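## Task

Put the mixer tap at lukewarm, full flow: swing the lever so it points straight out above the spout and raise it to its top position. It only counts if the lever stays there by itself at the end, not because the robot is holding it.

## Robot and tools

Robot: two FANUC CRX-5iA six-joint arms, named left_arm and right_arm, each ending in a Robotiq 140 mm two-finger gripper. The names do not describe which side of a camera image an arm appears on. Bases in the scene frame: left_arm at (+0.001, +0.318, 0) m with quat_wxyz (+0.999, 0, 0, -0.047); right_arm at (+0.058, -0.395, 0) m with quat_wxyz (+0.999, 0, 0, -0.049).

Scene frame: origin on the table surface midway between the arms, +x out across the table, +z up, and left_arm sits on the +y side. Positions are in metres.

Tool execute_actions takes "actions", a list holding one item or nothing, plus an optional "pictures" boolean. An empty list only reports the current state. A wait is {"steps": N} with N up to 300 control steps (1/30 s each), counted from the previous result and including your reply time. A motion is {"rows": [...], "steps": N} with 1 to 15 rows and N at most 15 (default 15). Each row lasts one step; if there are fewer rows than steps, the final row repeats. A refused call moves nothing.

Each row is a single flat list of 18 numbers, all in [-1, 1], always covering both arms: left_arm first (waist, shoulder, elbow, forearm roll, wrist pitch, wrist roll, then gripper position, force_limit, speed), then the same nine for right_arm. The six joint numbers are offsets, not targets: they are scaled fractions added to that arm's joint angles as printed in the most recent result that lists them (before any such result, or for a later call inside the same reply, they are added to where the arm is when the action begins). Scale: 1.0 equals 1.983 rad for waist and shoulder, 2.38 rad for elbow, 2.975 rad for forearm roll, wrist pitch and wrist roll. So an all-zero joint block pulls the arm back to the reference angles; it does not hold still. Joint ranges (rad): waist ±3.491, shoulder ±3.140, elbow -1.187 to 4.328, forearm roll ±3.316, wrist pitch ±3.140, wrist roll ±3.927. A call overshooting a range by more than 0.010 rad is refused; targets past the true end are clipped, reported as "joint sent to its limit" (possibly for an earlier motion). Missing that line proves nothing.

Gripper numbers are absolute settings, not offsets. position: +1 fully open (140 mm), pads touch near -0.8, -1 closes until blocked. force_limit: -1 about 14 N, 0 about 60 N, +1 about 107 N (parts up to 40 mm). speed: -1 about 30 mm/s, 0 about 140, +1 about 250. To leave a gripper unchanged, repeat its previous three numbers; 0 is a real command. The gripper points along its own +z and closes along its y. end_effector_position is the point between closed pads; fingertips extend roughly 33 mm past it when closed, 9 mm when open, and move about 24 mm further out while closing, so keep clearance above surfaces.

Motion limits: joint targets ramp up over 0.5 s to at most 2.62 (waist, shoulder), 3.14 (elbow), 3.93 (wrist joints) rad/s, all joints of an arm finishing together. Targets are kept within 0.805 / 0.966 / 1.21 rad of measured angles, and scaled back if they would move the hand over 70 mm from where it is. Between calls the arms keep heading toward the last row until they settle or a step is HELD.

Result lines: the state line "left_arm: … | right_arm: …" gives each gripper's end_effector_position and end_effector_quat_wxyz in the scene frame (less accurate at long reach). Joint positions and Joint velocities list each arm's joints in column order (rad, rad/s). object_status: 0 moving, 1 blocked while opening, 2 blocked while closing (a grip), 3 reached target or pads met. position_measured is in counts: 3 open, 230 pads together, not linear. To squeeze harder during status 2, raise force_limit and switch position between -1 and -0.98. "joint command not followed" means a clearance check altered joint targets; HELD marks steps whose row was partly not sent.

Faults: contact torque reaching a joint's load limit (waist, shoulder, elbow 142 N m; the three wrist joints 35.6 N m; held weight included), or any external force of 150 N, stops that arm for 10 s and cancels the rest of the call. Long holding heats motors; MOTOR HOT warns, and OVER-TEMPERATURE FAULT brakes the arm until cool. Avoid arms colliding or pressing on each other, dropping or knocking things, slamming, and hard shoves on the tap. Let go of the lever before finishing so it holds its setting alone.

zoom_image: camera (cam_high, cam_low, cam_left_wrist, cam_right_wrist, each 504x504) and region [x0, y0, x1, y1] in pixels, top-left origin, at most 504 by 504; returns a sharper crop of that camera's latest image. Wrist cameras are fisheye and may be offset up to about 51 mm and tilted up to about 29 degrees from their nominal frame.

read_manual: optional section "licences"; returns licence texts only.

finished_scene: scene = number of the current scene. It ends that scene irreversibly, reports whether the goal was met, and gives the next task. Replying without a tool call ends everything.

Each tool is called after ">>>" as name(argument=value, ...) on one line, values as JSON.

## Session

>>> execute_actions(actions=[])

Scene clock: 0.00 s of 6000.00 s.
left_arm: end_effector_position=(+0.4107, -0.5000, +0.2794) position_measured=3 object_status=3 end_effector_quat_wxyz=(-0.113, -0.345, +0.871, -0.331) | right_arm: end_effector_position=(+0.3077, -0.6782, +0.1843) position_measured=3 object_status=3 end_effector_quat_wxyz=(+0.633, -0.572, -0.453, -0.258)
Joint positions: left_arm=[-0.719  0.709  0.68   0.524 -1.025 -0.161] | right_arm=[-0.834  0.936  0.619 -0.778 -2.623 -2.818]
Joint velocities: left_arm=[-0.    -0.001  0.001 -0.    -0.    -0.   ] | right_arm=[-0.001  0.    -0.     0.    -0.001  0.002]

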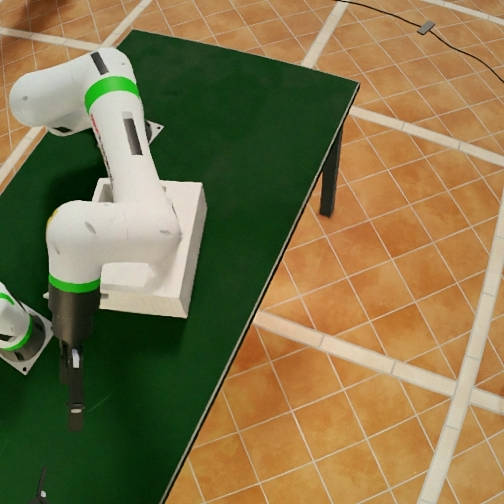

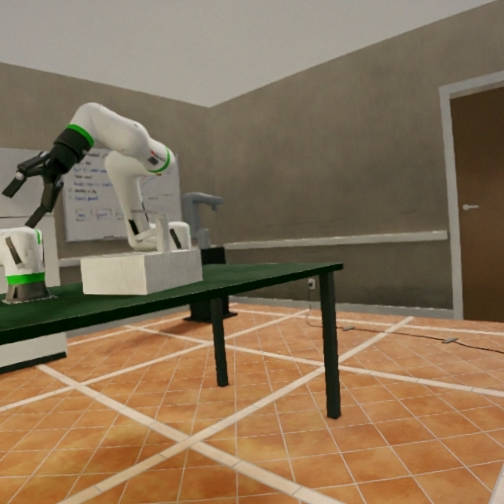

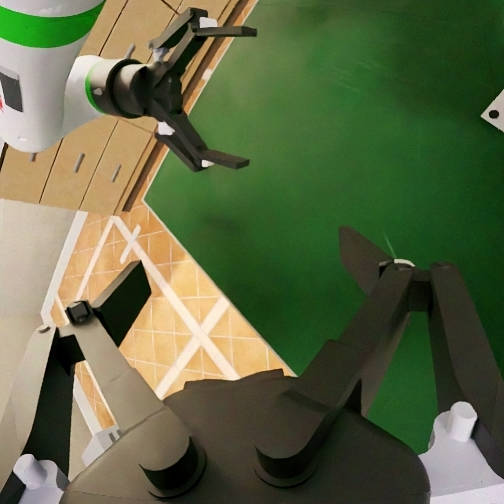

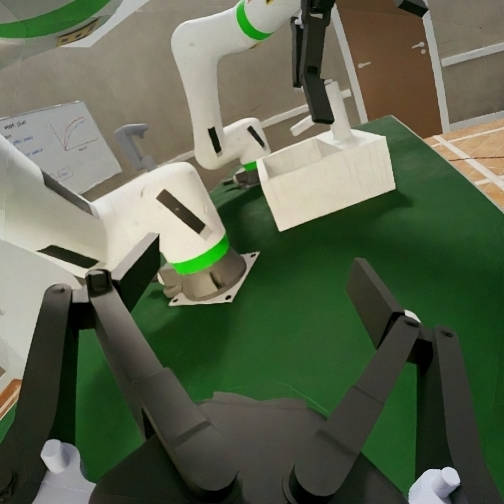

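>>> execute_actions(actions=[{"rows":[[0.136,-0.357,-0.076,-0.176,-0.351,0.054,1,0,0,0,0,0,0,0,0,1,0,0]]}], pictures=false)

>>> execute_actions(actions=[{"steps":40}])

>>> zoom_image(camera="cam_low", region=[60,170,240,310])

>>> zoom_image(camera="cam_high", region=[40,140,260,340])

Scene clock: 14.63 s of 6000.00 s.
left_arm: end_effector_position=(+0.3810, -0.3320, +0.3452) position_measured=3 object_status=3 end_effector_quat_wxyz=(-0.074, -0.357, +0.904, -0.224) | right_arm: end_effector_position=(+0.3077, -0.6782, +0.1843) position_measured=3 object_status=3 end_effector_quat_wxyz=(+0.633, -0.572, -0.453, -0.258)
Joint positions: left_arm=[-0.624  0.46   0.616  0.34  -1.392 -0.104] | right_arm=[-0.834  0.936  0.619 -0.778 -2.623 -2.818]
Joint velocities: left_arm=[ 0.214 -0.56  -0.142 -0.411 -0.82   0.127] | right_arm=[-0.    -0.     0.    -0.    -0.     0.001]
Steps of this call (steps 1 to 90: nothing new was sent; then 11.13 s passed at rest; steps 91 to 105: all 15 steps of this action). Readings (joint positions | what the end effector reports):
91: left_arm=[-0.719 0.709 0.680 0.524 -1.025 -0.161] | right_arm=[-0.834 0.936 0.619 -0.778 -2.623 -2.818] | left_arm position_measured=3 object_status=3 | right_arm position_measured=3 object_status=3
92: left_arm=[-0.718 0.705 0.679 0.521 -1.031 -0.160] | right_arm=[-0.834 0.936 0.619 -0.778 -2.623 -2.818] | left_arm position_measured=3 object_status=3 | right_arm position_measured=3 object_status=3
94: left_arm=[-0.708 0.680 0.672 0.502 -1.068 -0.154] | right_arm=[-0.834 0.936 0.619 -0.778 -2.623 -2.818] | left_arm position_measured=3 object_status=3 | right_arm position_measured=3 object_status=3
98: left_arm=[-0.676 0.595 0.651 0.440 -1.192 -0.135] | right_arm=[-0.834 0.936 0.619 -0.778 -2.623 -2.818] | left_arm position_measured=3 object_status=3 | right_arm position_measured=3 object_status=3
105: the state above

Scene clock: 15.97 s of 6000.00 s.
left_arm: end_effector_position=(+0.2572, +0.0114, +0.4438) position_measured=3 object_status=3 end_effector_quat_wxyz=(-0.000, -0.491, +0.871, +0.000) | right_arm: end_effector_position=(+0.3077, -0.6782, +0.1843) position_measured=3 object_status=3 end_effector_quat_wxyz=(+0.633, -0.572, -0.453, -0.258)
Joint positions: left_arm=[-0.449  0.001  0.499  0.001 -2.069 -0.   ] | right_arm=[-0.834  0.936  0.619 -0.778 -2.623 -2.818]
Joint velocities: left_arm=[-0.002  0.001  0.     0.    -0.     0.   ] | right_arm=[ 0.     0.001  0.     0.    -0.    -0.001]
Steps of this call (steps 1 to 40: the robot went on to your last target). Readings (joint positions | what the end effector reports):
1: left_arm=[-0.617 0.441 0.611 0.326 -1.420 -0.100] | right_arm=[-0.834 0.936 0.619 -0.778 -2.623 -2.818] | left_arm position_measured=3 object_status=3 | right_arm position_measured=3 object_status=3
2: left_arm=[-0.610 0.422 0.607 0.312 -1.447 -0.096] | right_arm=[-0.834 0.936 0.619 -0.778 -2.623 -2.818] | left_arm position_measured=3 object_status=3 | right_arm position_measured=3 object_status=3
4: left_arm=[-0.596 0.385 0.597 0.285 -1.502 -0.087] | right_arm=[-0.834 0.936 0.619 -0.778 -2.623 -2.818] | left_arm position_measured=3 object_status=3 | right_arm position_measured=3 object_status=3
8: left_arm=[-0.568 0.311 0.578 0.230 -1.611 -0.071] | right_arm=[-0.834 0.936 0.619 -0.778 -2.623 -2.818] | left_arm position_measured=3 object_status=3 | right_arm position_measured=3 object_status=3
40: the state above

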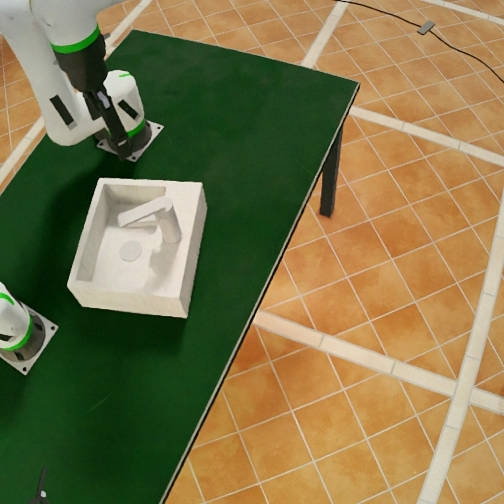

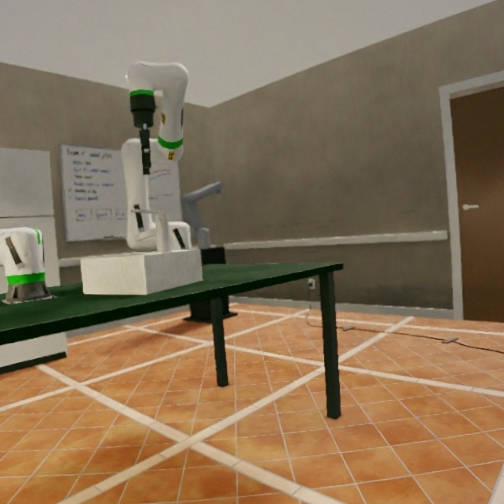

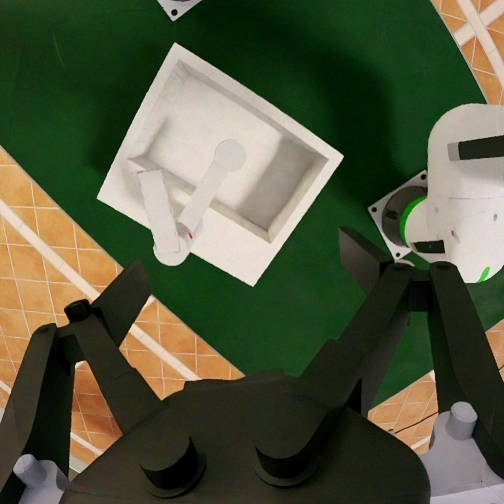

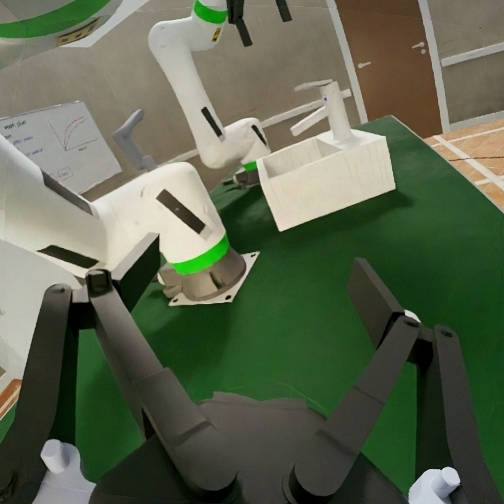

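Region (60, 170, 240, 310) of cam_low's 504x504 image, scaled by 2.800, with more detail than that image has.

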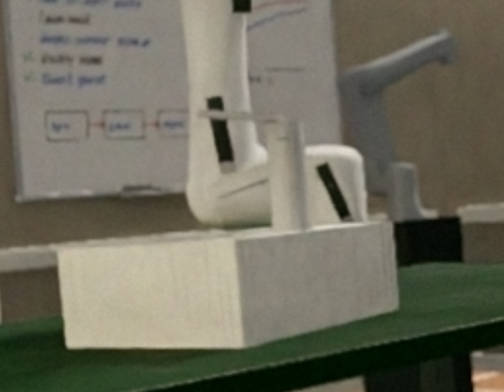

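Region (40, 140, 260, 340) of cam_high's 504x504 image, scaled by 2.291, with more detail than that image has; it fills the top 458 rows of this view, and the rest is white.

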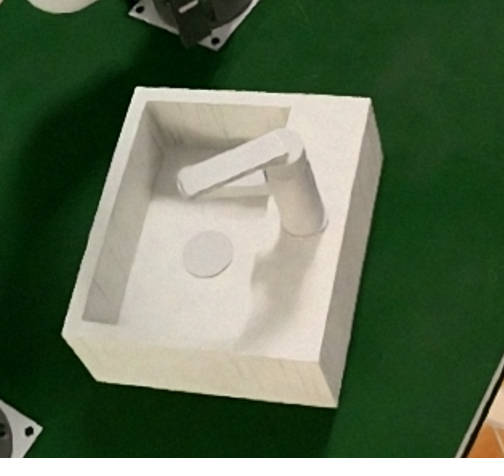

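>>> execute_actions(actions=[{"rows":[[-0.045,0.105,-0.024,0,0.089,0.03,0.2,0,0,0,0,0,0,0,0,1,0,0]]}], pictures=false)

>>> execute_actions(actions=[{"steps":12}])

Scene clock: 50.03 s of 6000.00 s.
left_arm: end_effector_position=(+0.3290, -0.0827, +0.3303) position_measured=103 object_status=0 end_effector_quat_wxyz=(-0.001, -0.492, +0.871, +0.001) | right_arm: end_effector_position=(+0.3077, -0.6782, +0.1843) position_measured=3 object_status=3 end_effector_quat_wxyz=(+0.633, -0.572, -0.453, -0.258)
Joint positions: left_arm=[-0.537  0.207  0.442  0.    -1.808  0.088] | right_arm=[-0.834  0.936  0.619 -0.778 -2.623 -2.818]
Joint velocities: left_arm=[-0.043  0.096 -0.025  0.001  0.125  0.042] | right_arm=[ 0.     0.002  0.    -0.    -0.001 -0.   ]
Steps of this call (steps 1 to 15: the robot went on to your last target; steps 16 to 90: nothing new was sent; then 30.57 s passed at rest; steps 91 to 105: all 15 steps of this action). Readings (joint positions | what the end effector reports):
91: left_arm=[-0.449 0.001 0.499 0.001 -2.069 -0.000] | right_arm=[-0.834 0.936 0.619 -0.778 -2.623 -2.818] | left_arm position_measured=3 object_status=0 | right_arm position_measured=3 object_status=3
92: left_arm=[-0.451 0.005 0.498 0.001 -2.064 0.002] | right_arm=[-0.834 0.936 0.619 -0.778 -2.623 -2.818] | left_arm position_measured=8 object_status=0 | right_arm position_measured=3 object_status=3
94: left_arm=[-0.461 0.030 0.491 0.001 -2.032 0.012] | right_arm=[-0.834 0.936 0.619 -0.778 -2.623 -2.818] | left_arm position_measured=23 object_status=0 | right_arm position_measured=3 object_status=3
98: left_arm=[-0.495 0.108 0.470 0.000 -1.934 0.045] | right_arm=[-0.834 0.936 0.619 -0.778 -2.623 -2.818] | left_arm position_measured=53 object_status=0 | right_arm position_measured=3 object_status=3
105: the state above

Scene clock: 50.43 s of 6000.00 s.
left_arm: end_effector_position=(+0.3298, -0.0842, +0.3286) position_measured=104 object_status=3 end_effector_quat_wxyz=(-0.000, -0.492, +0.871, +0.000) | right_arm: end_effector_position=(+0.3077, -0.6782, +0.1843) position_measured=3 object_status=3 end_effector_quat_wxyz=(+0.633, -0.572, -0.453, -0.258)
Joint positions: left_arm=[-0.539  0.209  0.442  0.001 -1.804  0.089] | right_arm=[-0.834  0.936  0.619 -0.778 -2.623 -2.818]
Joint velocities: left_arm=[-0.    -0.001  0.001  0.     0.    -0.   ] | right_arm=[-0.    -0.    -0.    -0.    -0.001  0.001]
Steps of this call (steps 1 to 12: the robot went on to your last target). Readings (joint positions | what the end effector reports):
1: left_arm=[-0.538 0.208 0.442 0.000 -1.806 0.088] | right_arm=[-0.834 0.936 0.619 -0.778 -2.623 -2.818] | left_arm position_measured=104 object_status=0 | right_arm position_measured=3 object_status=3
2: left_arm=[-0.538 0.209 0.442 0.000 -1.805 0.089] | right_arm=[-0.834 0.936 0.619 -0.778 -2.623 -2.818] | left_arm position_measured=104 object_status=0 | right_arm position_measured=3 object_status=3
4: left_arm=[-0.538 0.209 0.442 0.001 -1.804 0.089] | right_arm=[-0.834 0.936 0.619 -0.778 -2.623 -2.818] | left_arm position_measured=104 object_status=0 | right_arm position_measured=3 object_status=3
8: left_arm=[-0.539 0.209 0.442 0.001 -1.804 0.089] | right_arm=[-0.834 0.936 0.619 -0.778 -2.623 -2.818] | left_arm position_measured=104 object_status=3 | right_arm position_measured=3 object_status=3
12: the state above

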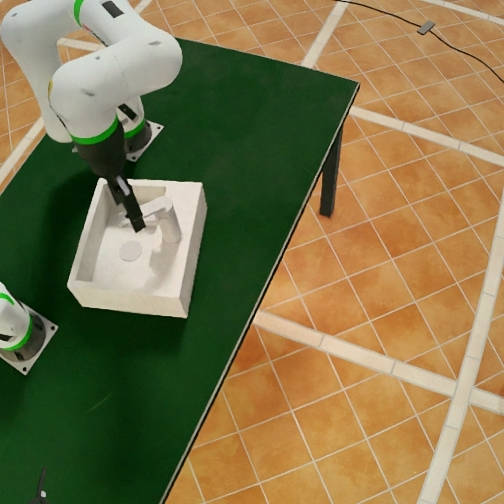

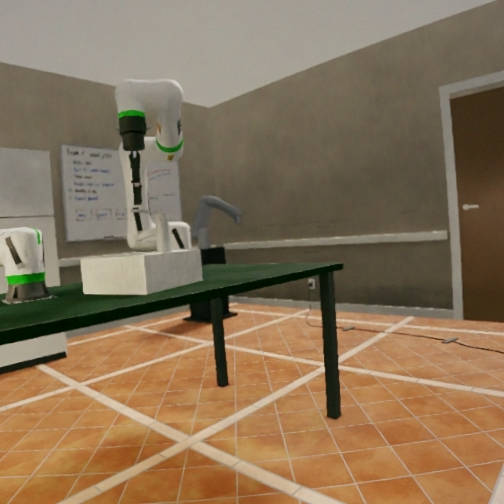

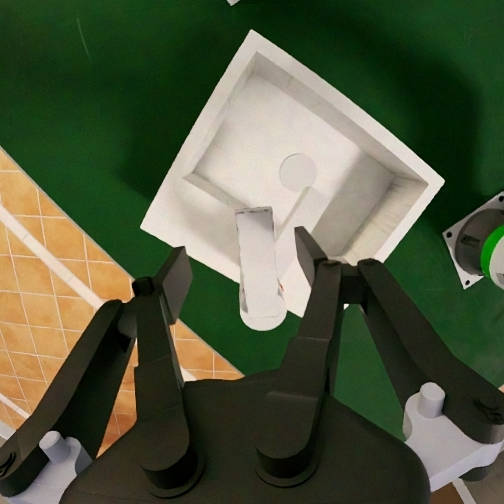

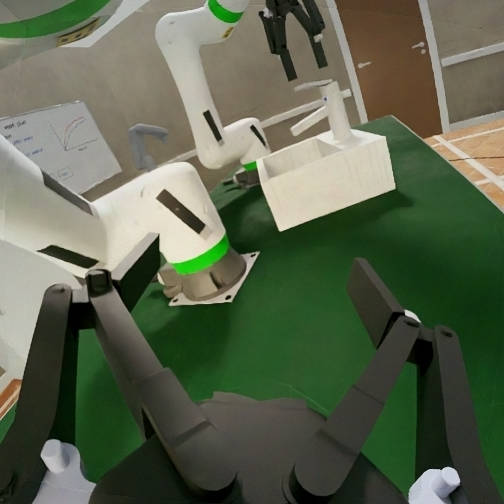

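>>> execute_actions(actions=[{"rows":[[0,-0.029,-0.079,0,0.044,0,0.2,0,0,0,0,0,0,0,0,1,0,0]]}], pictures=false)

>>> execute_actions(actions=[{"steps":8}])

>>> zoom_image(camera="cam_right_wrist", region=[220,0,420,170])

Scene clock: 59.40 s of 6000.00 s.
left_arm: end_effector_position=(+0.3187, -0.0761, +0.2776) position_measured=104 object_status=3 end_effector_quat_wxyz=(-0.000, -0.492, +0.871, +0.000) | right_arm: end_effector_position=(+0.3077, -0.6782, +0.1843) position_measured=3 object_status=3 end_effector_quat_wxyz=(+0.633, -0.572, -0.453, -0.258)
Joint positions: left_arm=[-0.539  0.152  0.254  0.001 -1.673  0.089] | right_arm=[-0.834  0.936  0.619 -0.778 -2.623 -2.818]
Joint velocities: left_arm=[-0.001  0.    -0.002 -0.     0.001 -0.   ] | right_arm=[0.    0.001 0.    0.    0.    0.001]
Steps of this call (steps 1 to 15: the robot went on to your last target; steps 16 to 90: nothing new was sent; then 5.47 s passed at rest; steps 91 to 105: all 15 steps of this action). Readings (joint positions | what the end effector reports):
91: left_arm=[-0.539 0.209 0.441 0.001 -1.804 0.089] | right_arm=[-0.834 0.936 0.619 -0.778 -2.623 -2.818] | left_arm position_measured=104 object_status=3 | right_arm position_measured=3 object_status=3
92: left_arm=[-0.539 0.208 0.436 0.001 -1.800 0.089] | right_arm=[-0.834 0.936 0.619 -0.778 -2.623 -2.818] | left_arm position_measured=104 object_status=3 | right_arm position_measured=3 object_status=3
94: left_arm=[-0.539 0.199 0.406 0.001 -1.779 0.089] | right_arm=[-0.834 0.936 0.619 -0.778 -2.623 -2.818] | left_arm position_measured=104 object_status=3 | right_arm position_measured=3 object_status=3
98: left_arm=[-0.539 0.164 0.292 0.001 -1.700 0.089] | right_arm=[-0.834 0.936 0.619 -0.778 -2.623 -2.818] | left_arm position_measured=104 object_status=3 | right_arm position_measured=3 object_status=3
105: the state above

Scene clock: 59.67 s of 6000.00 s.
left_arm: end_effector_position=(+0.3187, -0.0761, +0.2776) position_measured=104 object_status=3 end_effector_quat_wxyz=(-0.000, -0.492, +0.871, +0.000) | right_arm: end_effector_position=(+0.3077, -0.6782, +0.1843) position_measured=3 object_status=3 end_effector_quat_wxyz=(+0.633, -0.572, -0.453, -0.258)
Joint positions: left_arm=[-0.539  0.152  0.254  0.001 -1.673  0.089] | right_arm=[-0.834  0.936  0.619 -0.778 -2.623 -2.818]
Joint velocities: left_arm=[-0.001  0.    -0.     0.001  0.     0.   ] | right_arm=[-0.    -0.001  0.    -0.     0.     0.002]
Steps of this call (steps 1 to 8: the robot went on to your last target). Readings (joint positions | what the end effector reports):
1: left_arm=[-0.539 0.152 0.254 0.001 -1.673 0.089] | right_arm=[-0.834 0.936 0.619 -0.778 -2.623 -2.818] | left_arm position_measured=104 object_status=3 | right_arm position_measured=3 object_status=3
2: left_arm=[-0.539 0.152 0.254 0.001 -1.673 0.089] | right_arm=[-0.834 0.936 0.619 -0.778 -2.623 -2.818] | left_arm position_measured=104 object_status=3 | right_arm position_measured=3 object_status=3
4: left_arm=[-0.539 0.152 0.254 0.001 -1.673 0.089] | right_arm=[-0.834 0.936 0.619 -0.778 -2.623 -2.818] | left_arm position_measured=104 object_status=3 | right_arm position_measured=3 object_status=3
8: the state above

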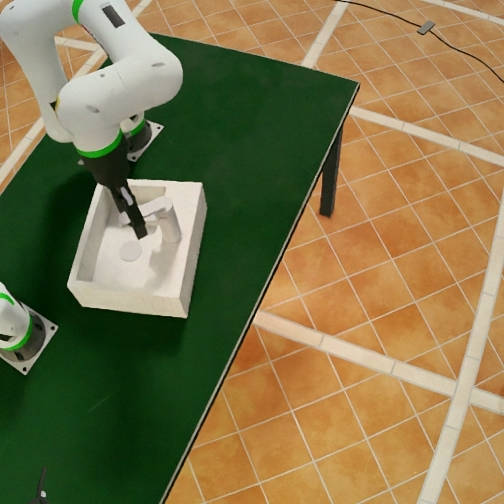

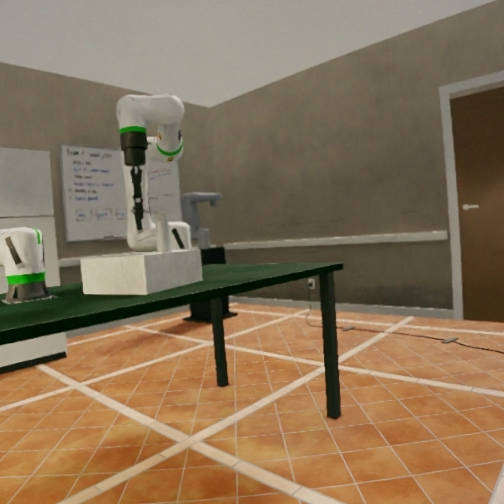

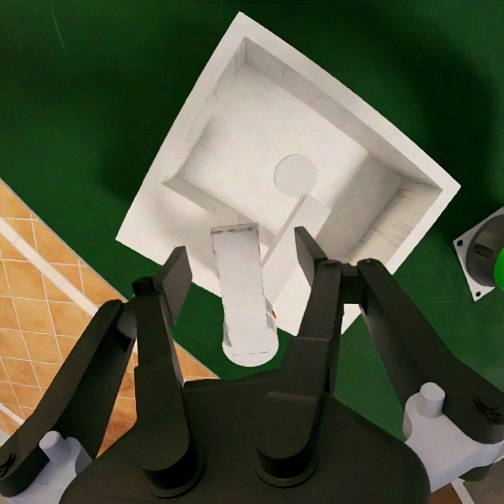

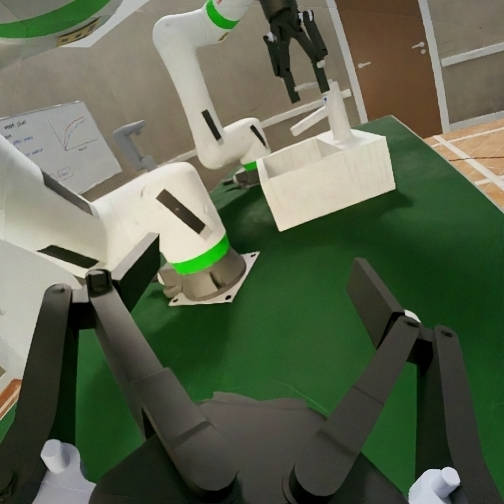

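Region (220, 0, 420, 170) of cam_right_wrist's 504x504 image, scaled by 2.520, with more detail than that image has; it fills the top 428 rows of this view, and the rest is white.

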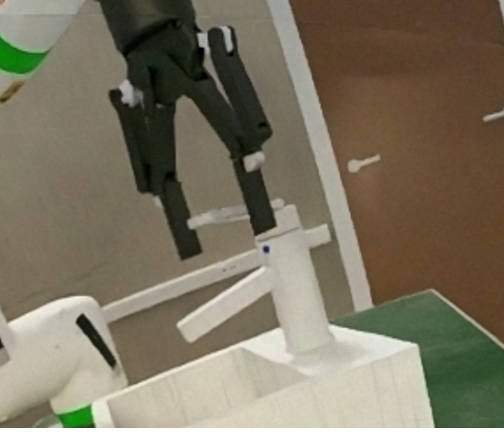

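>>> execute_actions(actions=[{"rows":[[0,0,0,0,0,0,-0.3,-0.5,0,0,0,0,0,0,0,1,0,0]],"steps":10}], pictures=false)

>>> execute_actions(actions=[{"rows":[[0.02,-0.081,-0.074,0,0.006,-0.259,-0.3,-0.5,0,0,0,0,0,0,0,1,0,0]]}], pictures=false)

>>> execute_actions(actions=[{"steps":20}])

Scene clock: 69.83 s of 6000.00 s.
left_arm: end_effector_position=(+0.3187, -0.0761, +0.2775) position_measured=166 object_status=0 end_effector_quat_wxyz=(-0.000, -0.492, +0.871, +0.000) | right_arm: end_effector_position=(+0.3077, -0.6782, +0.1843) position_measured=3 object_status=3 end_effector_quat_wxyz=(+0.633, -0.572, -0.453, -0.258)
Joint positions: left_arm=[-0.539  0.152  0.254  0.001 -1.673  0.089] | right_arm=[-0.834  0.936  0.619 -0.778 -2.623 -2.818]
Joint velocities: left_arm=[ 0.001 -0.002  0.001 -0.001  0.    -0.   ] | right_arm=[ 0.    -0.001 -0.     0.     0.    -0.002]
Steps of this call (steps 1 to 15: the robot went on to your last target; steps 16 to 90: nothing new was sent; then 6.83 s passed at rest; steps 91 to 100: all 10 steps of this action). Readings (joint positions | what the end effector reports):
91: left_arm=[-0.539 0.152 0.254 0.001 -1.673 0.089] | right_arm=[-0.834 0.936 0.619 -0.778 -2.623 -2.818] | left_arm position_measured=104 object_status=0 | right_arm position_measured=3 object_status=3
92: left_arm=[-0.539 0.152 0.254 0.001 -1.673 0.089] | right_arm=[-0.834 0.936 0.619 -0.778 -2.623 -2.818] | left_arm position_measured=108 object_status=0 | right_arm position_measured=3 object_status=3
94: left_arm=[-0.539 0.152 0.254 0.001 -1.673 0.089] | right_arm=[-0.834 0.936 0.619 -0.778 -2.623 -2.818] | left_arm position_measured=124 object_status=0 | right_arm position_measured=3 object_status=3
98: left_arm=[-0.539 0.152 0.254 0.001 -1.673 0.089] | right_arm=[-0.834 0.936 0.619 -0.778 -2.623 -2.818] | left_arm position_measured=154 object_status=0 | right_arm position_measured=3 object_status=3
100: the state above

Scene clock: 70.33 s of 6000.00 s.
left_arm: end_effector_position=(+0.2858, -0.0333, +0.2765) position_measured=167 object_status=3 end_effector_quat_wxyz=(+0.000, -0.193, +0.981, -0.001) | right_arm: end_effector_position=(+0.3077, -0.6782, +0.1843) position_measured=3 object_status=3 end_effector_quat_wxyz=(+0.633, -0.572, -0.453, -0.258)
Joint positions: left_arm=[-0.504  0.011  0.1    0.001 -1.658 -0.586] | right_arm=[-0.834  0.936  0.619 -0.778 -2.623 -2.818]
Joint velocities: left_arm=[ 0.062 -0.257 -0.279  0.     0.027 -1.195] | right_arm=[-0.001 -0.003  0.     0.    -0.     0.002]
Steps of this call (steps 1 to 15: all 15 steps of this action). Readings (joint positions | what the end effector reports):
1: left_arm=[-0.539 0.152 0.254 0.001 -1.673 0.089] | right_arm=[-0.834 0.936 0.619 -0.778 -2.623 -2.818] | left_arm position_measured=167 object_status=0 | right_arm position_measured=3 object_status=3
2: left_arm=[-0.539 0.151 0.252 0.001 -1.673 0.083] | right_arm=[-0.834 0.936 0.619 -0.778 -2.623 -2.818] | left_arm position_measured=167 object_status=0 | right_arm position_measured=3 object_status=3
4: left_arm=[-0.537 0.143 0.244 0.001 -1.672 0.045] | right_arm=[-0.834 0.936 0.619 -0.778 -2.623 -2.818] | left_arm position_measured=167 object_status=0 | right_arm position_measured=3 object_status=3
8: left_arm=[-0.528 0.106 0.204 0.001 -1.668 -0.135] | right_arm=[-0.834 0.936 0.619 -0.778 -2.623 -2.818] | left_arm position_measured=167 object_status=3 | right_arm position_measured=3 object_status=3
15: the state above

Scene clock: 71.00 s of 6000.00 s.
left_arm: end_effector_position=(+0.2809, -0.0273, +0.2756) position_measured=167 object_status=3 end_effector_quat_wxyz=(+0.000, -0.148, +0.989, -0.001) | right_arm: end_effector_position=(+0.3077, -0.6782, +0.1843) position_measured=3 object_status=3 end_effector_quat_wxyz=(+0.633, -0.572, -0.453, -0.258)
Joint positions: left_arm=[-0.499 -0.009  0.078  0.001 -1.655 -0.682] | right_arm=[-0.834  0.936  0.619 -0.778 -2.623 -2.818]
Joint velocities: left_arm=[-0.     0.     0.001 -0.     0.     0.   ] | right_arm=[-0.001 -0.    -0.     0.     0.     0.001]
Steps of this call (steps 1 to 20: the robot went on to your last target). Readings (joint positions | what the end effector reports):
1: left_arm=[-0.502 0.004 0.091 0.001 -1.657 -0.622] | right_arm=[-0.834 0.936 0.619 -0.778 -2.623 -2.818] | left_arm position_measured=167 object_status=3 | right_arm position_measured=3 object_status=3
2: left_arm=[-0.501 -0.002 0.085 0.001 -1.656 -0.649] | right_arm=[-0.834 0.936 0.619 -0.778 -2.623 -2.818] | left_arm position_measured=167 object_status=3 | right_arm position_measured=3 object_status=3
4: left_arm=[-0.499 -0.008 0.078 0.001 -1.655 -0.678] | right_arm=[-0.834 0.936 0.619 -0.778 -2.623 -2.818] | left_arm position_measured=167 object_status=3 | right_arm position_measured=3 object_status=3
8: left_arm=[-0.499 -0.009 0.078 0.001 -1.655 -0.681] | right_arm=[-0.834 0.936 0.619 -0.778 -2.623 -2.818] | left_arm position_measured=167 object_status=3 | right_arm position_measured=3 object_status=3
20: the state above

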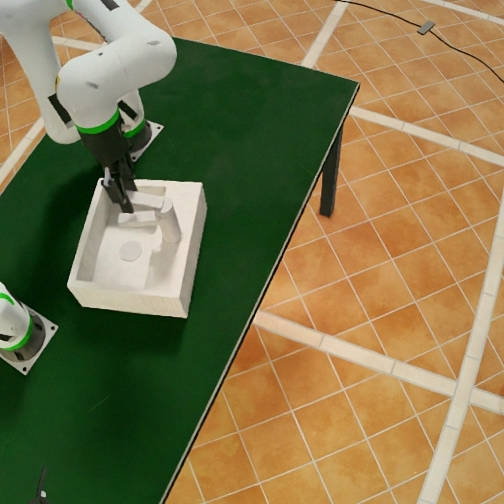

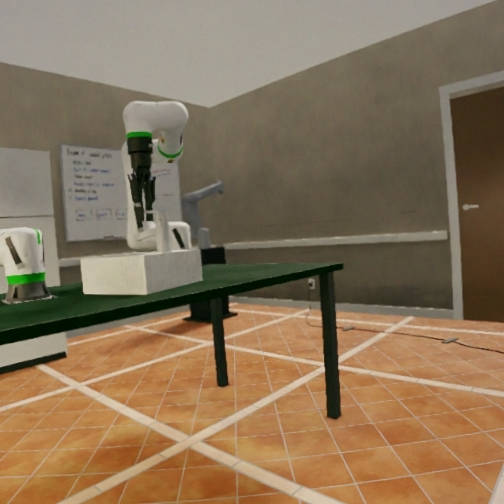

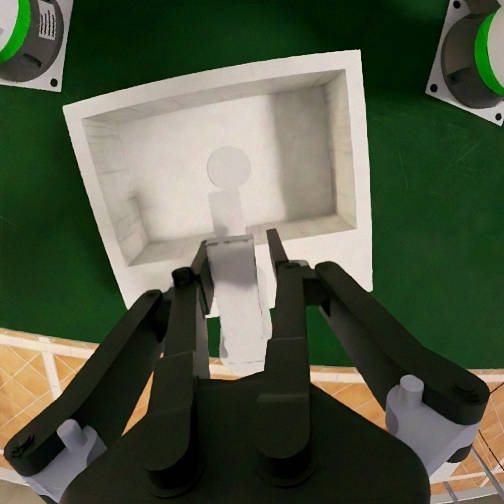

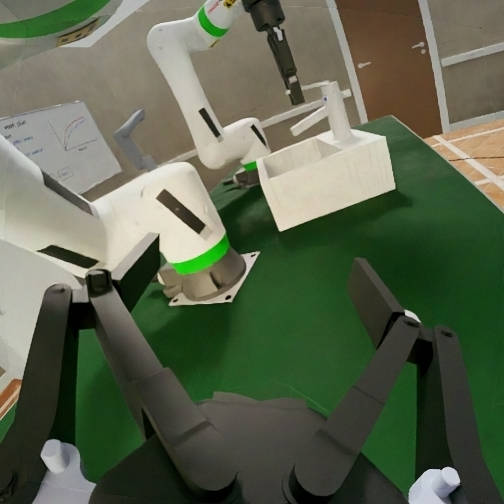

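>>> execute_actions(actions=[{"rows":[[-0.004,0.004,0.003,0,0,0,-1,-0.6,-0.5,0,0,0,0,0,0,1,0,0]]}], pictures=false)

>>> execute_actions(actions=[{"rows":[[0.005,0.008,0.036,0,-0.024,0,-1,-0.6,-0.5,0,0,0,0,0,0,1,0,0]]}])

>>> zoom_image(camera="cam_right_wrist", region=[220,0,420,170])

Scene clock: 78.07 s of 6000.00 s.
left_arm: end_effector_position=(+0.2806, -0.0312, +0.2753) position_measured=185 object_status=2 end_effector_quat_wxyz=(+0.000, -0.144, +0.990, -0.001) | right_arm: end_effector_position=(+0.3077, -0.6782, +0.1843) position_measured=3 object_status=3 end_effector_quat_wxyz=(+0.633, -0.572, -0.453, -0.258)
Joint positions: left_arm=[-0.507 -0.001  0.085  0.001 -1.655 -0.682] | right_arm=[-0.834  0.936  0.619 -0.778 -2.623 -2.818]
Joint velocities: left_arm=[-0.001  0.001 -0.     0.     0.001 -0.   ] | right_arm=[-0.     0.     0.     0.    -0.001  0.002]
Steps of this call (steps 1 to 15: the robot went on to your last target; steps 16 to 90: nothing new was sent; then 3.57 s passed at rest; steps 91 to 105: all 15 steps of this action). Readings (joint positions | what the end effector reports):
91: left_arm=[-0.499 -0.009 0.078 0.001 -1.655 -0.682] | right_arm=[-0.834 0.936 0.619 -0.778 -2.623 -2.818] | left_arm position_measured=167 object_status=0 | right_arm position_measured=3 object_status=3
92: left_arm=[-0.501 -0.007 0.079 0.001 -1.655 -0.682] | right_arm=[-0.834 0.936 0.619 -0.778 -2.623 -2.818] | left_arm position_measured=170 object_status=0 | right_arm position_measured=3 object_status=3
94: left_arm=[-0.505 -0.003 0.083 0.001 -1.655 -0.682] | right_arm=[-0.834 0.936 0.619 -0.778 -2.623 -2.818] | left_arm position_measured=179 object_status=0 | right_arm position_measured=3 object_status=3
98: left_arm=[-0.506 -0.001 0.084 0.001 -1.655 -0.682] | right_arm=[-0.834 0.936 0.619 -0.778 -2.623 -2.818] | left_arm position_measured=184 object_status=0 | right_arm position_measured=3 object_status=3
105: the state above

Scene clock: 78.57 s of 6000.00 s.
left_arm: end_effector_position=(+0.2860, -0.0297, +0.3049) position_measured=185 object_status=2 end_effector_quat_wxyz=(-0.000, -0.149, +0.989, +0.000) | right_arm: end_effector_position=(+0.3077, -0.6782, +0.1843) position_measured=3 object_status=3 end_effector_quat_wxyz=(+0.633, -0.572, -0.453, -0.258)
Joint positions: left_arm=[-0.497  0.015  0.17   0.    -1.727 -0.682] | right_arm=[-0.834  0.936  0.619 -0.778 -2.623 -2.818]
Joint velocities: left_arm=[-0.001  0.001  0.003 -0.    -0.001 -0.   ] | right_arm=[-0.     0.002 -0.     0.     0.    -0.001]
Steps of this call (steps 1 to 15: all 15 steps of this action). Readings (joint positions | what the end effector reports):
1: left_arm=[-0.507 -0.001 0.085 0.001 -1.655 -0.682] | right_arm=[-0.834 0.936 0.619 -0.778 -2.623 -2.818] | left_arm position_measured=185 object_status=2 | right_arm position_measured=3 object_status=3
2: left_arm=[-0.507 0.000 0.090 0.001 -1.659 -0.682] | right_arm=[-0.834 0.936 0.619 -0.778 -2.623 -2.818] | left_arm position_measured=185 object_status=2 | right_arm position_measured=3 object_status=3
4: left_arm=[-0.503 0.006 0.120 0.000 -1.684 -0.682] | right_arm=[-0.834 0.936 0.619 -0.778 -2.623 -2.818] | left_arm position_measured=185 object_status=2 | right_arm position_measured=3 object_status=3
8: left_arm=[-0.497 0.015 0.168 0.000 -1.724 -0.682] | right_arm=[-0.834 0.936 0.619 -0.778 -2.623 -2.818] | left_arm position_measured=185 object_status=2 | right_arm position_measured=3 object_status=3
15: the state above

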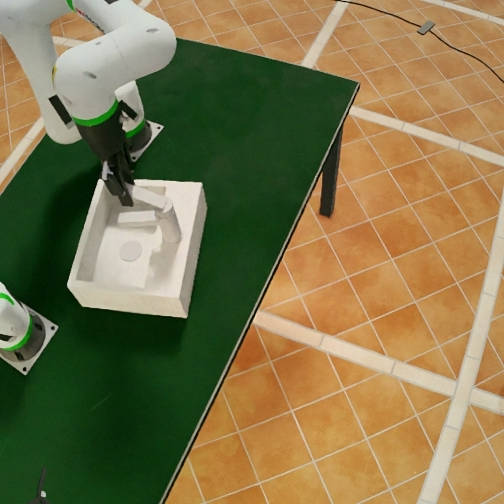

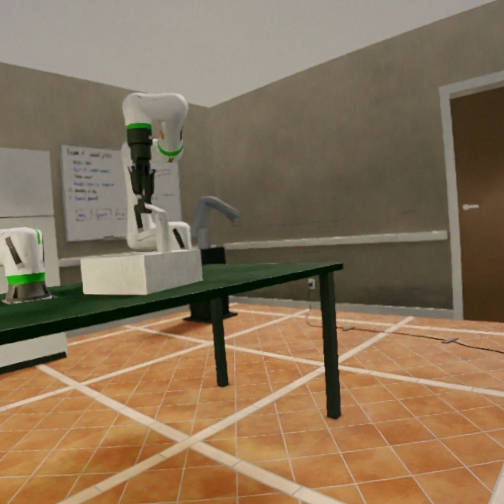

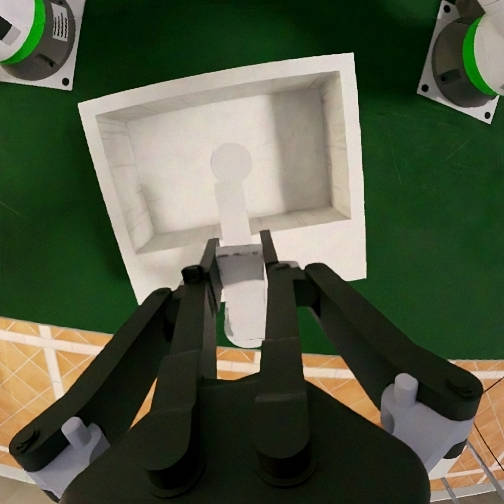

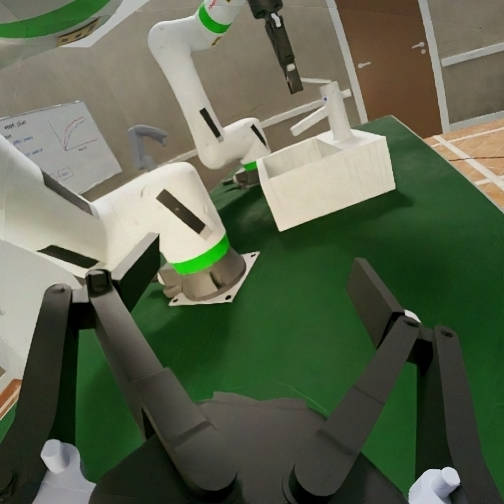

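Region (220, 0, 420, 170) of cam_right_wrist's 504x504 image, scaled by 2.520, with more detail than that image has; it fills the top 428 rows of this view, and the rest is white.

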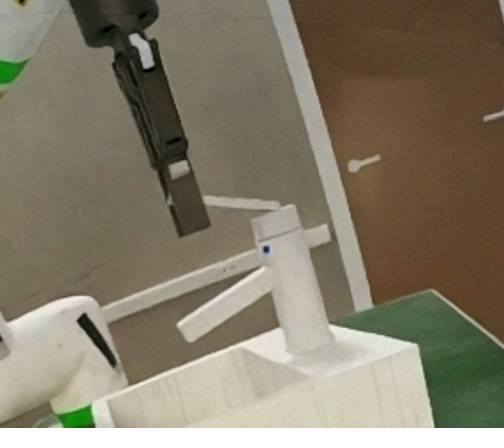

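Rising. More: up 2 cm, inward 1 cm.

>>> execute_actions(actions=[{"rows":[[0.009,0.012,0.03,0,-0.016,-0.006,-1,-0.6,-0.5,0,0,0,0,0,0,1,0,0]]}])

>>> zoom_image(camera="cam_right_wrist", region=[220,0,420,170])

Scene clock: 82.93 s of 6000.00 s.
left_arm: end_effector_position=(+0.2973, -0.0279, +0.3248) position_measured=185 object_status=2 end_effector_quat_wxyz=(-0.000, -0.149, +0.989, +0.000) | right_arm: end_effector_position=(+0.3077, -0.6782, +0.1843) position_measured=3 object_status=3 end_effector_quat_wxyz=(+0.633, -0.572, -0.453, -0.258)
Joint positions: left_arm=[-0.479  0.039  0.242  0.    -1.774 -0.699] | right_arm=[-0.834  0.936  0.619 -0.778 -2.623 -2.818]
Joint velocities: left_arm=[-0.001 -0.001  0.001 -0.     0.     0.   ] | right_arm=[-0.001 -0.002 -0.    -0.     0.    -0.001]
Steps of this call (steps 1 to 15: the robot went on to your last target; steps 16 to 90: nothing new was sent; then 0.87 s passed at rest; steps 91 to 105: all 15 steps of this action). Readings (joint positions | what the end effector reports):
91: left_arm=[-0.497 0.015 0.171 0.001 -1.727 -0.682] | right_arm=[-0.834 0.936 0.619 -0.778 -2.623 -2.818] | left_arm position_measured=185 object_status=2 | right_arm position_measured=3 object_status=3
92: left_arm=[-0.496 0.016 0.175 0.001 -1.729 -0.683] | right_arm=[-0.834 0.936 0.619 -0.778 -2.623 -2.818] | left_arm position_measured=185 object_status=2 | right_arm position_measured=3 object_status=3
94: left_arm=[-0.489 0.026 0.204 0.002 -1.751 -0.690] | right_arm=[-0.834 0.936 0.619 -0.778 -2.623 -2.818] | left_arm position_measured=185 object_status=2 | right_arm position_measured=3 object_status=3
98: left_arm=[-0.480 0.038 0.240 0.001 -1.773 -0.699] | right_arm=[-0.834 0.936 0.619 -0.778 -2.623 -2.818] | left_arm position_measured=185 object_status=2 | right_arm position_measured=3 object_status=3
105: the state above

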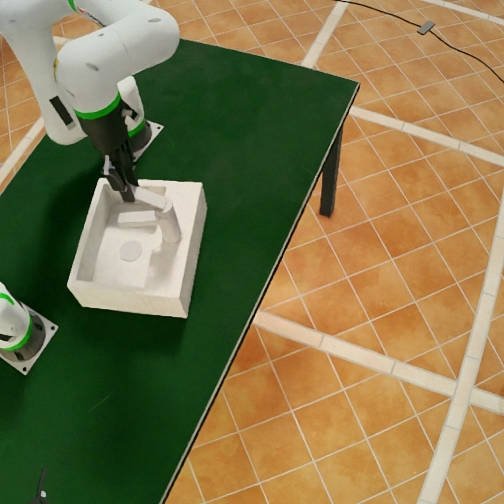

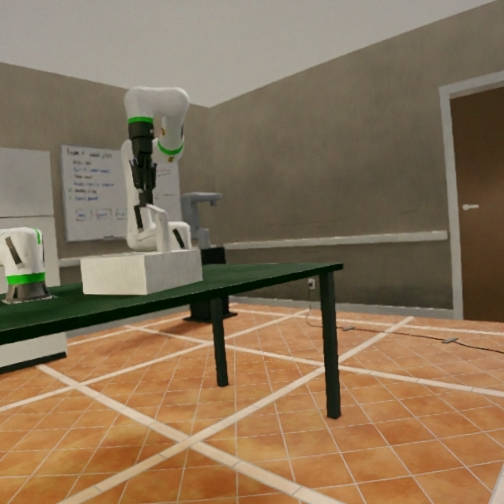

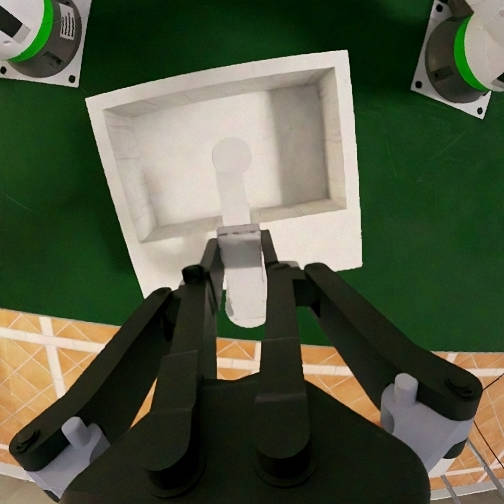

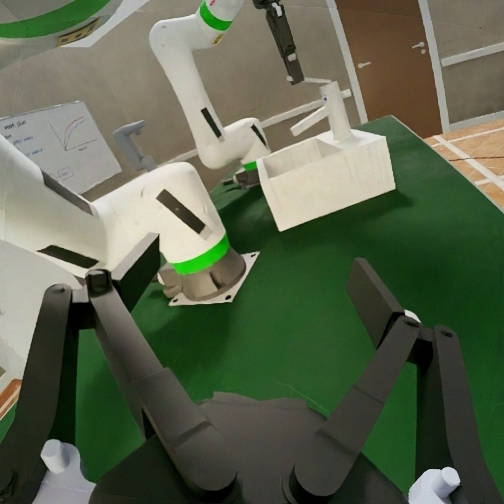

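Region (220, 0, 420, 170) of cam_right_wrist's 504x504 image, scaled by 2.520, with more detail than that image has; it fills the top 428 rows of this view, and the rest is white.

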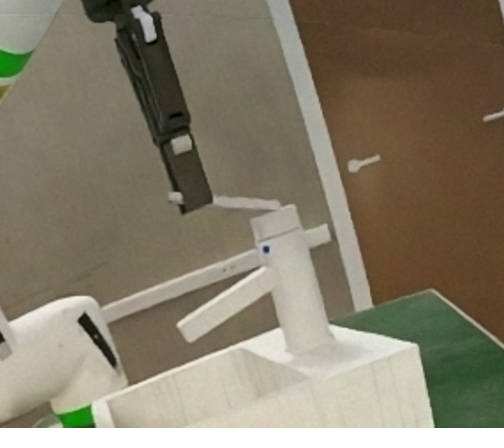

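At the stop; it slipped. Release.

>>> execute_actions(actions=[{"rows":[[0,0,0,0,0,0,0.3,-0.6,0,0,0,0,0,0,0,1,0,0]]}])

Scene clock: 86.00 s of 6000.00 s.
left_arm: end_effector_position=(+0.2973, -0.0278, +0.3248) position_measured=91 object_status=0 end_effector_quat_wxyz=(-0.000, -0.149, +0.989, +0.000) | right_arm: end_effector_position=(+0.3077, -0.6782, +0.1843) position_measured=3 object_status=3 end_effector_quat_wxyz=(+0.633, -0.572, -0.453, -0.258)
Joint positions: left_arm=[-0.479  0.039  0.242  0.    -1.774 -0.699] | right_arm=[-0.834  0.936  0.619 -0.778 -2.623 -2.818]
Joint velocities: left_arm=[-0.002  0.    -0.     0.001  0.     0.   ] | right_arm=[-0.     0.001  0.     0.     0.001  0.002]
Steps of this call (steps 1 to 15: the robot went on to your last target; steps 16 to 77: nothing new was sent; steps 78 to 92: all 15 steps of this action). Readings (joint positions | what the end effector reports):
78: left_arm=[-0.479 0.039 0.242 0.000 -1.774 -0.699] | right_arm=[-0.834 0.936 0.619 -0.778 -2.623 -2.818] | left_arm position_measured=185 object_status=0 | right_arm position_measured=3 object_status=3
79: left_arm=[-0.479 0.039 0.242 -0.001 -1.774 -0.699] | right_arm=[-0.834 0.936 0.619 -0.778 -2.623 -2.818] | left_arm position_measured=185 object_status=0 | right_arm position_measured=3 object_status=3
81: left_arm=[-0.479 0.039 0.242 -0.000 -1.774 -0.699] | right_arm=[-0.834 0.936 0.619 -0.778 -2.623 -2.818] | left_arm position_measured=166 object_status=0 | right_arm position_measured=3 object_status=3
85: left_arm=[-0.479 0.039 0.242 0.000 -1.774 -0.699] | right_arm=[-0.834 0.936 0.619 -0.778 -2.623 -2.818] | left_arm position_measured=135 object_status=0 | right_arm position_measured=3 object_status=3
92: the state above

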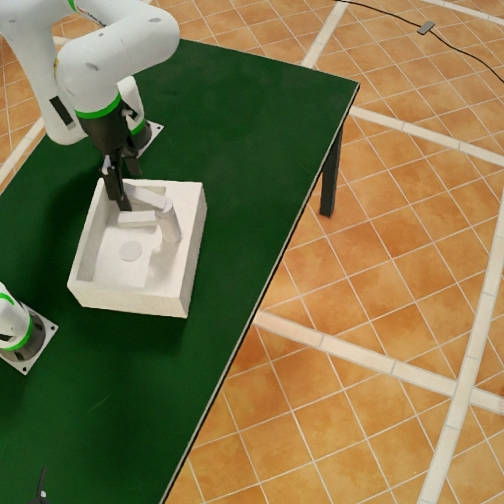

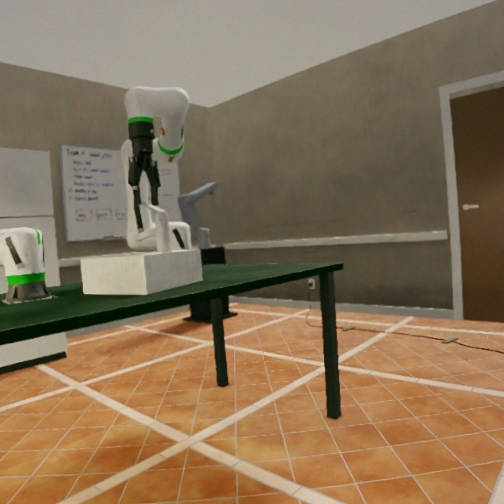

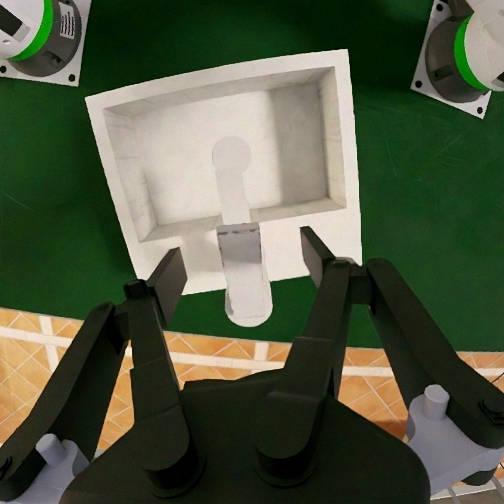

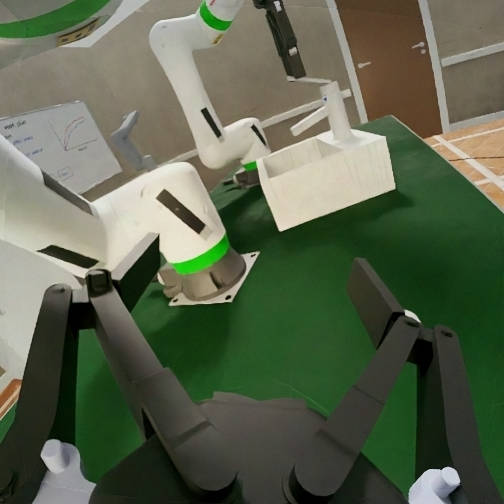

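>>> finished_scene(scene=1)

The scene is finished: the task was done.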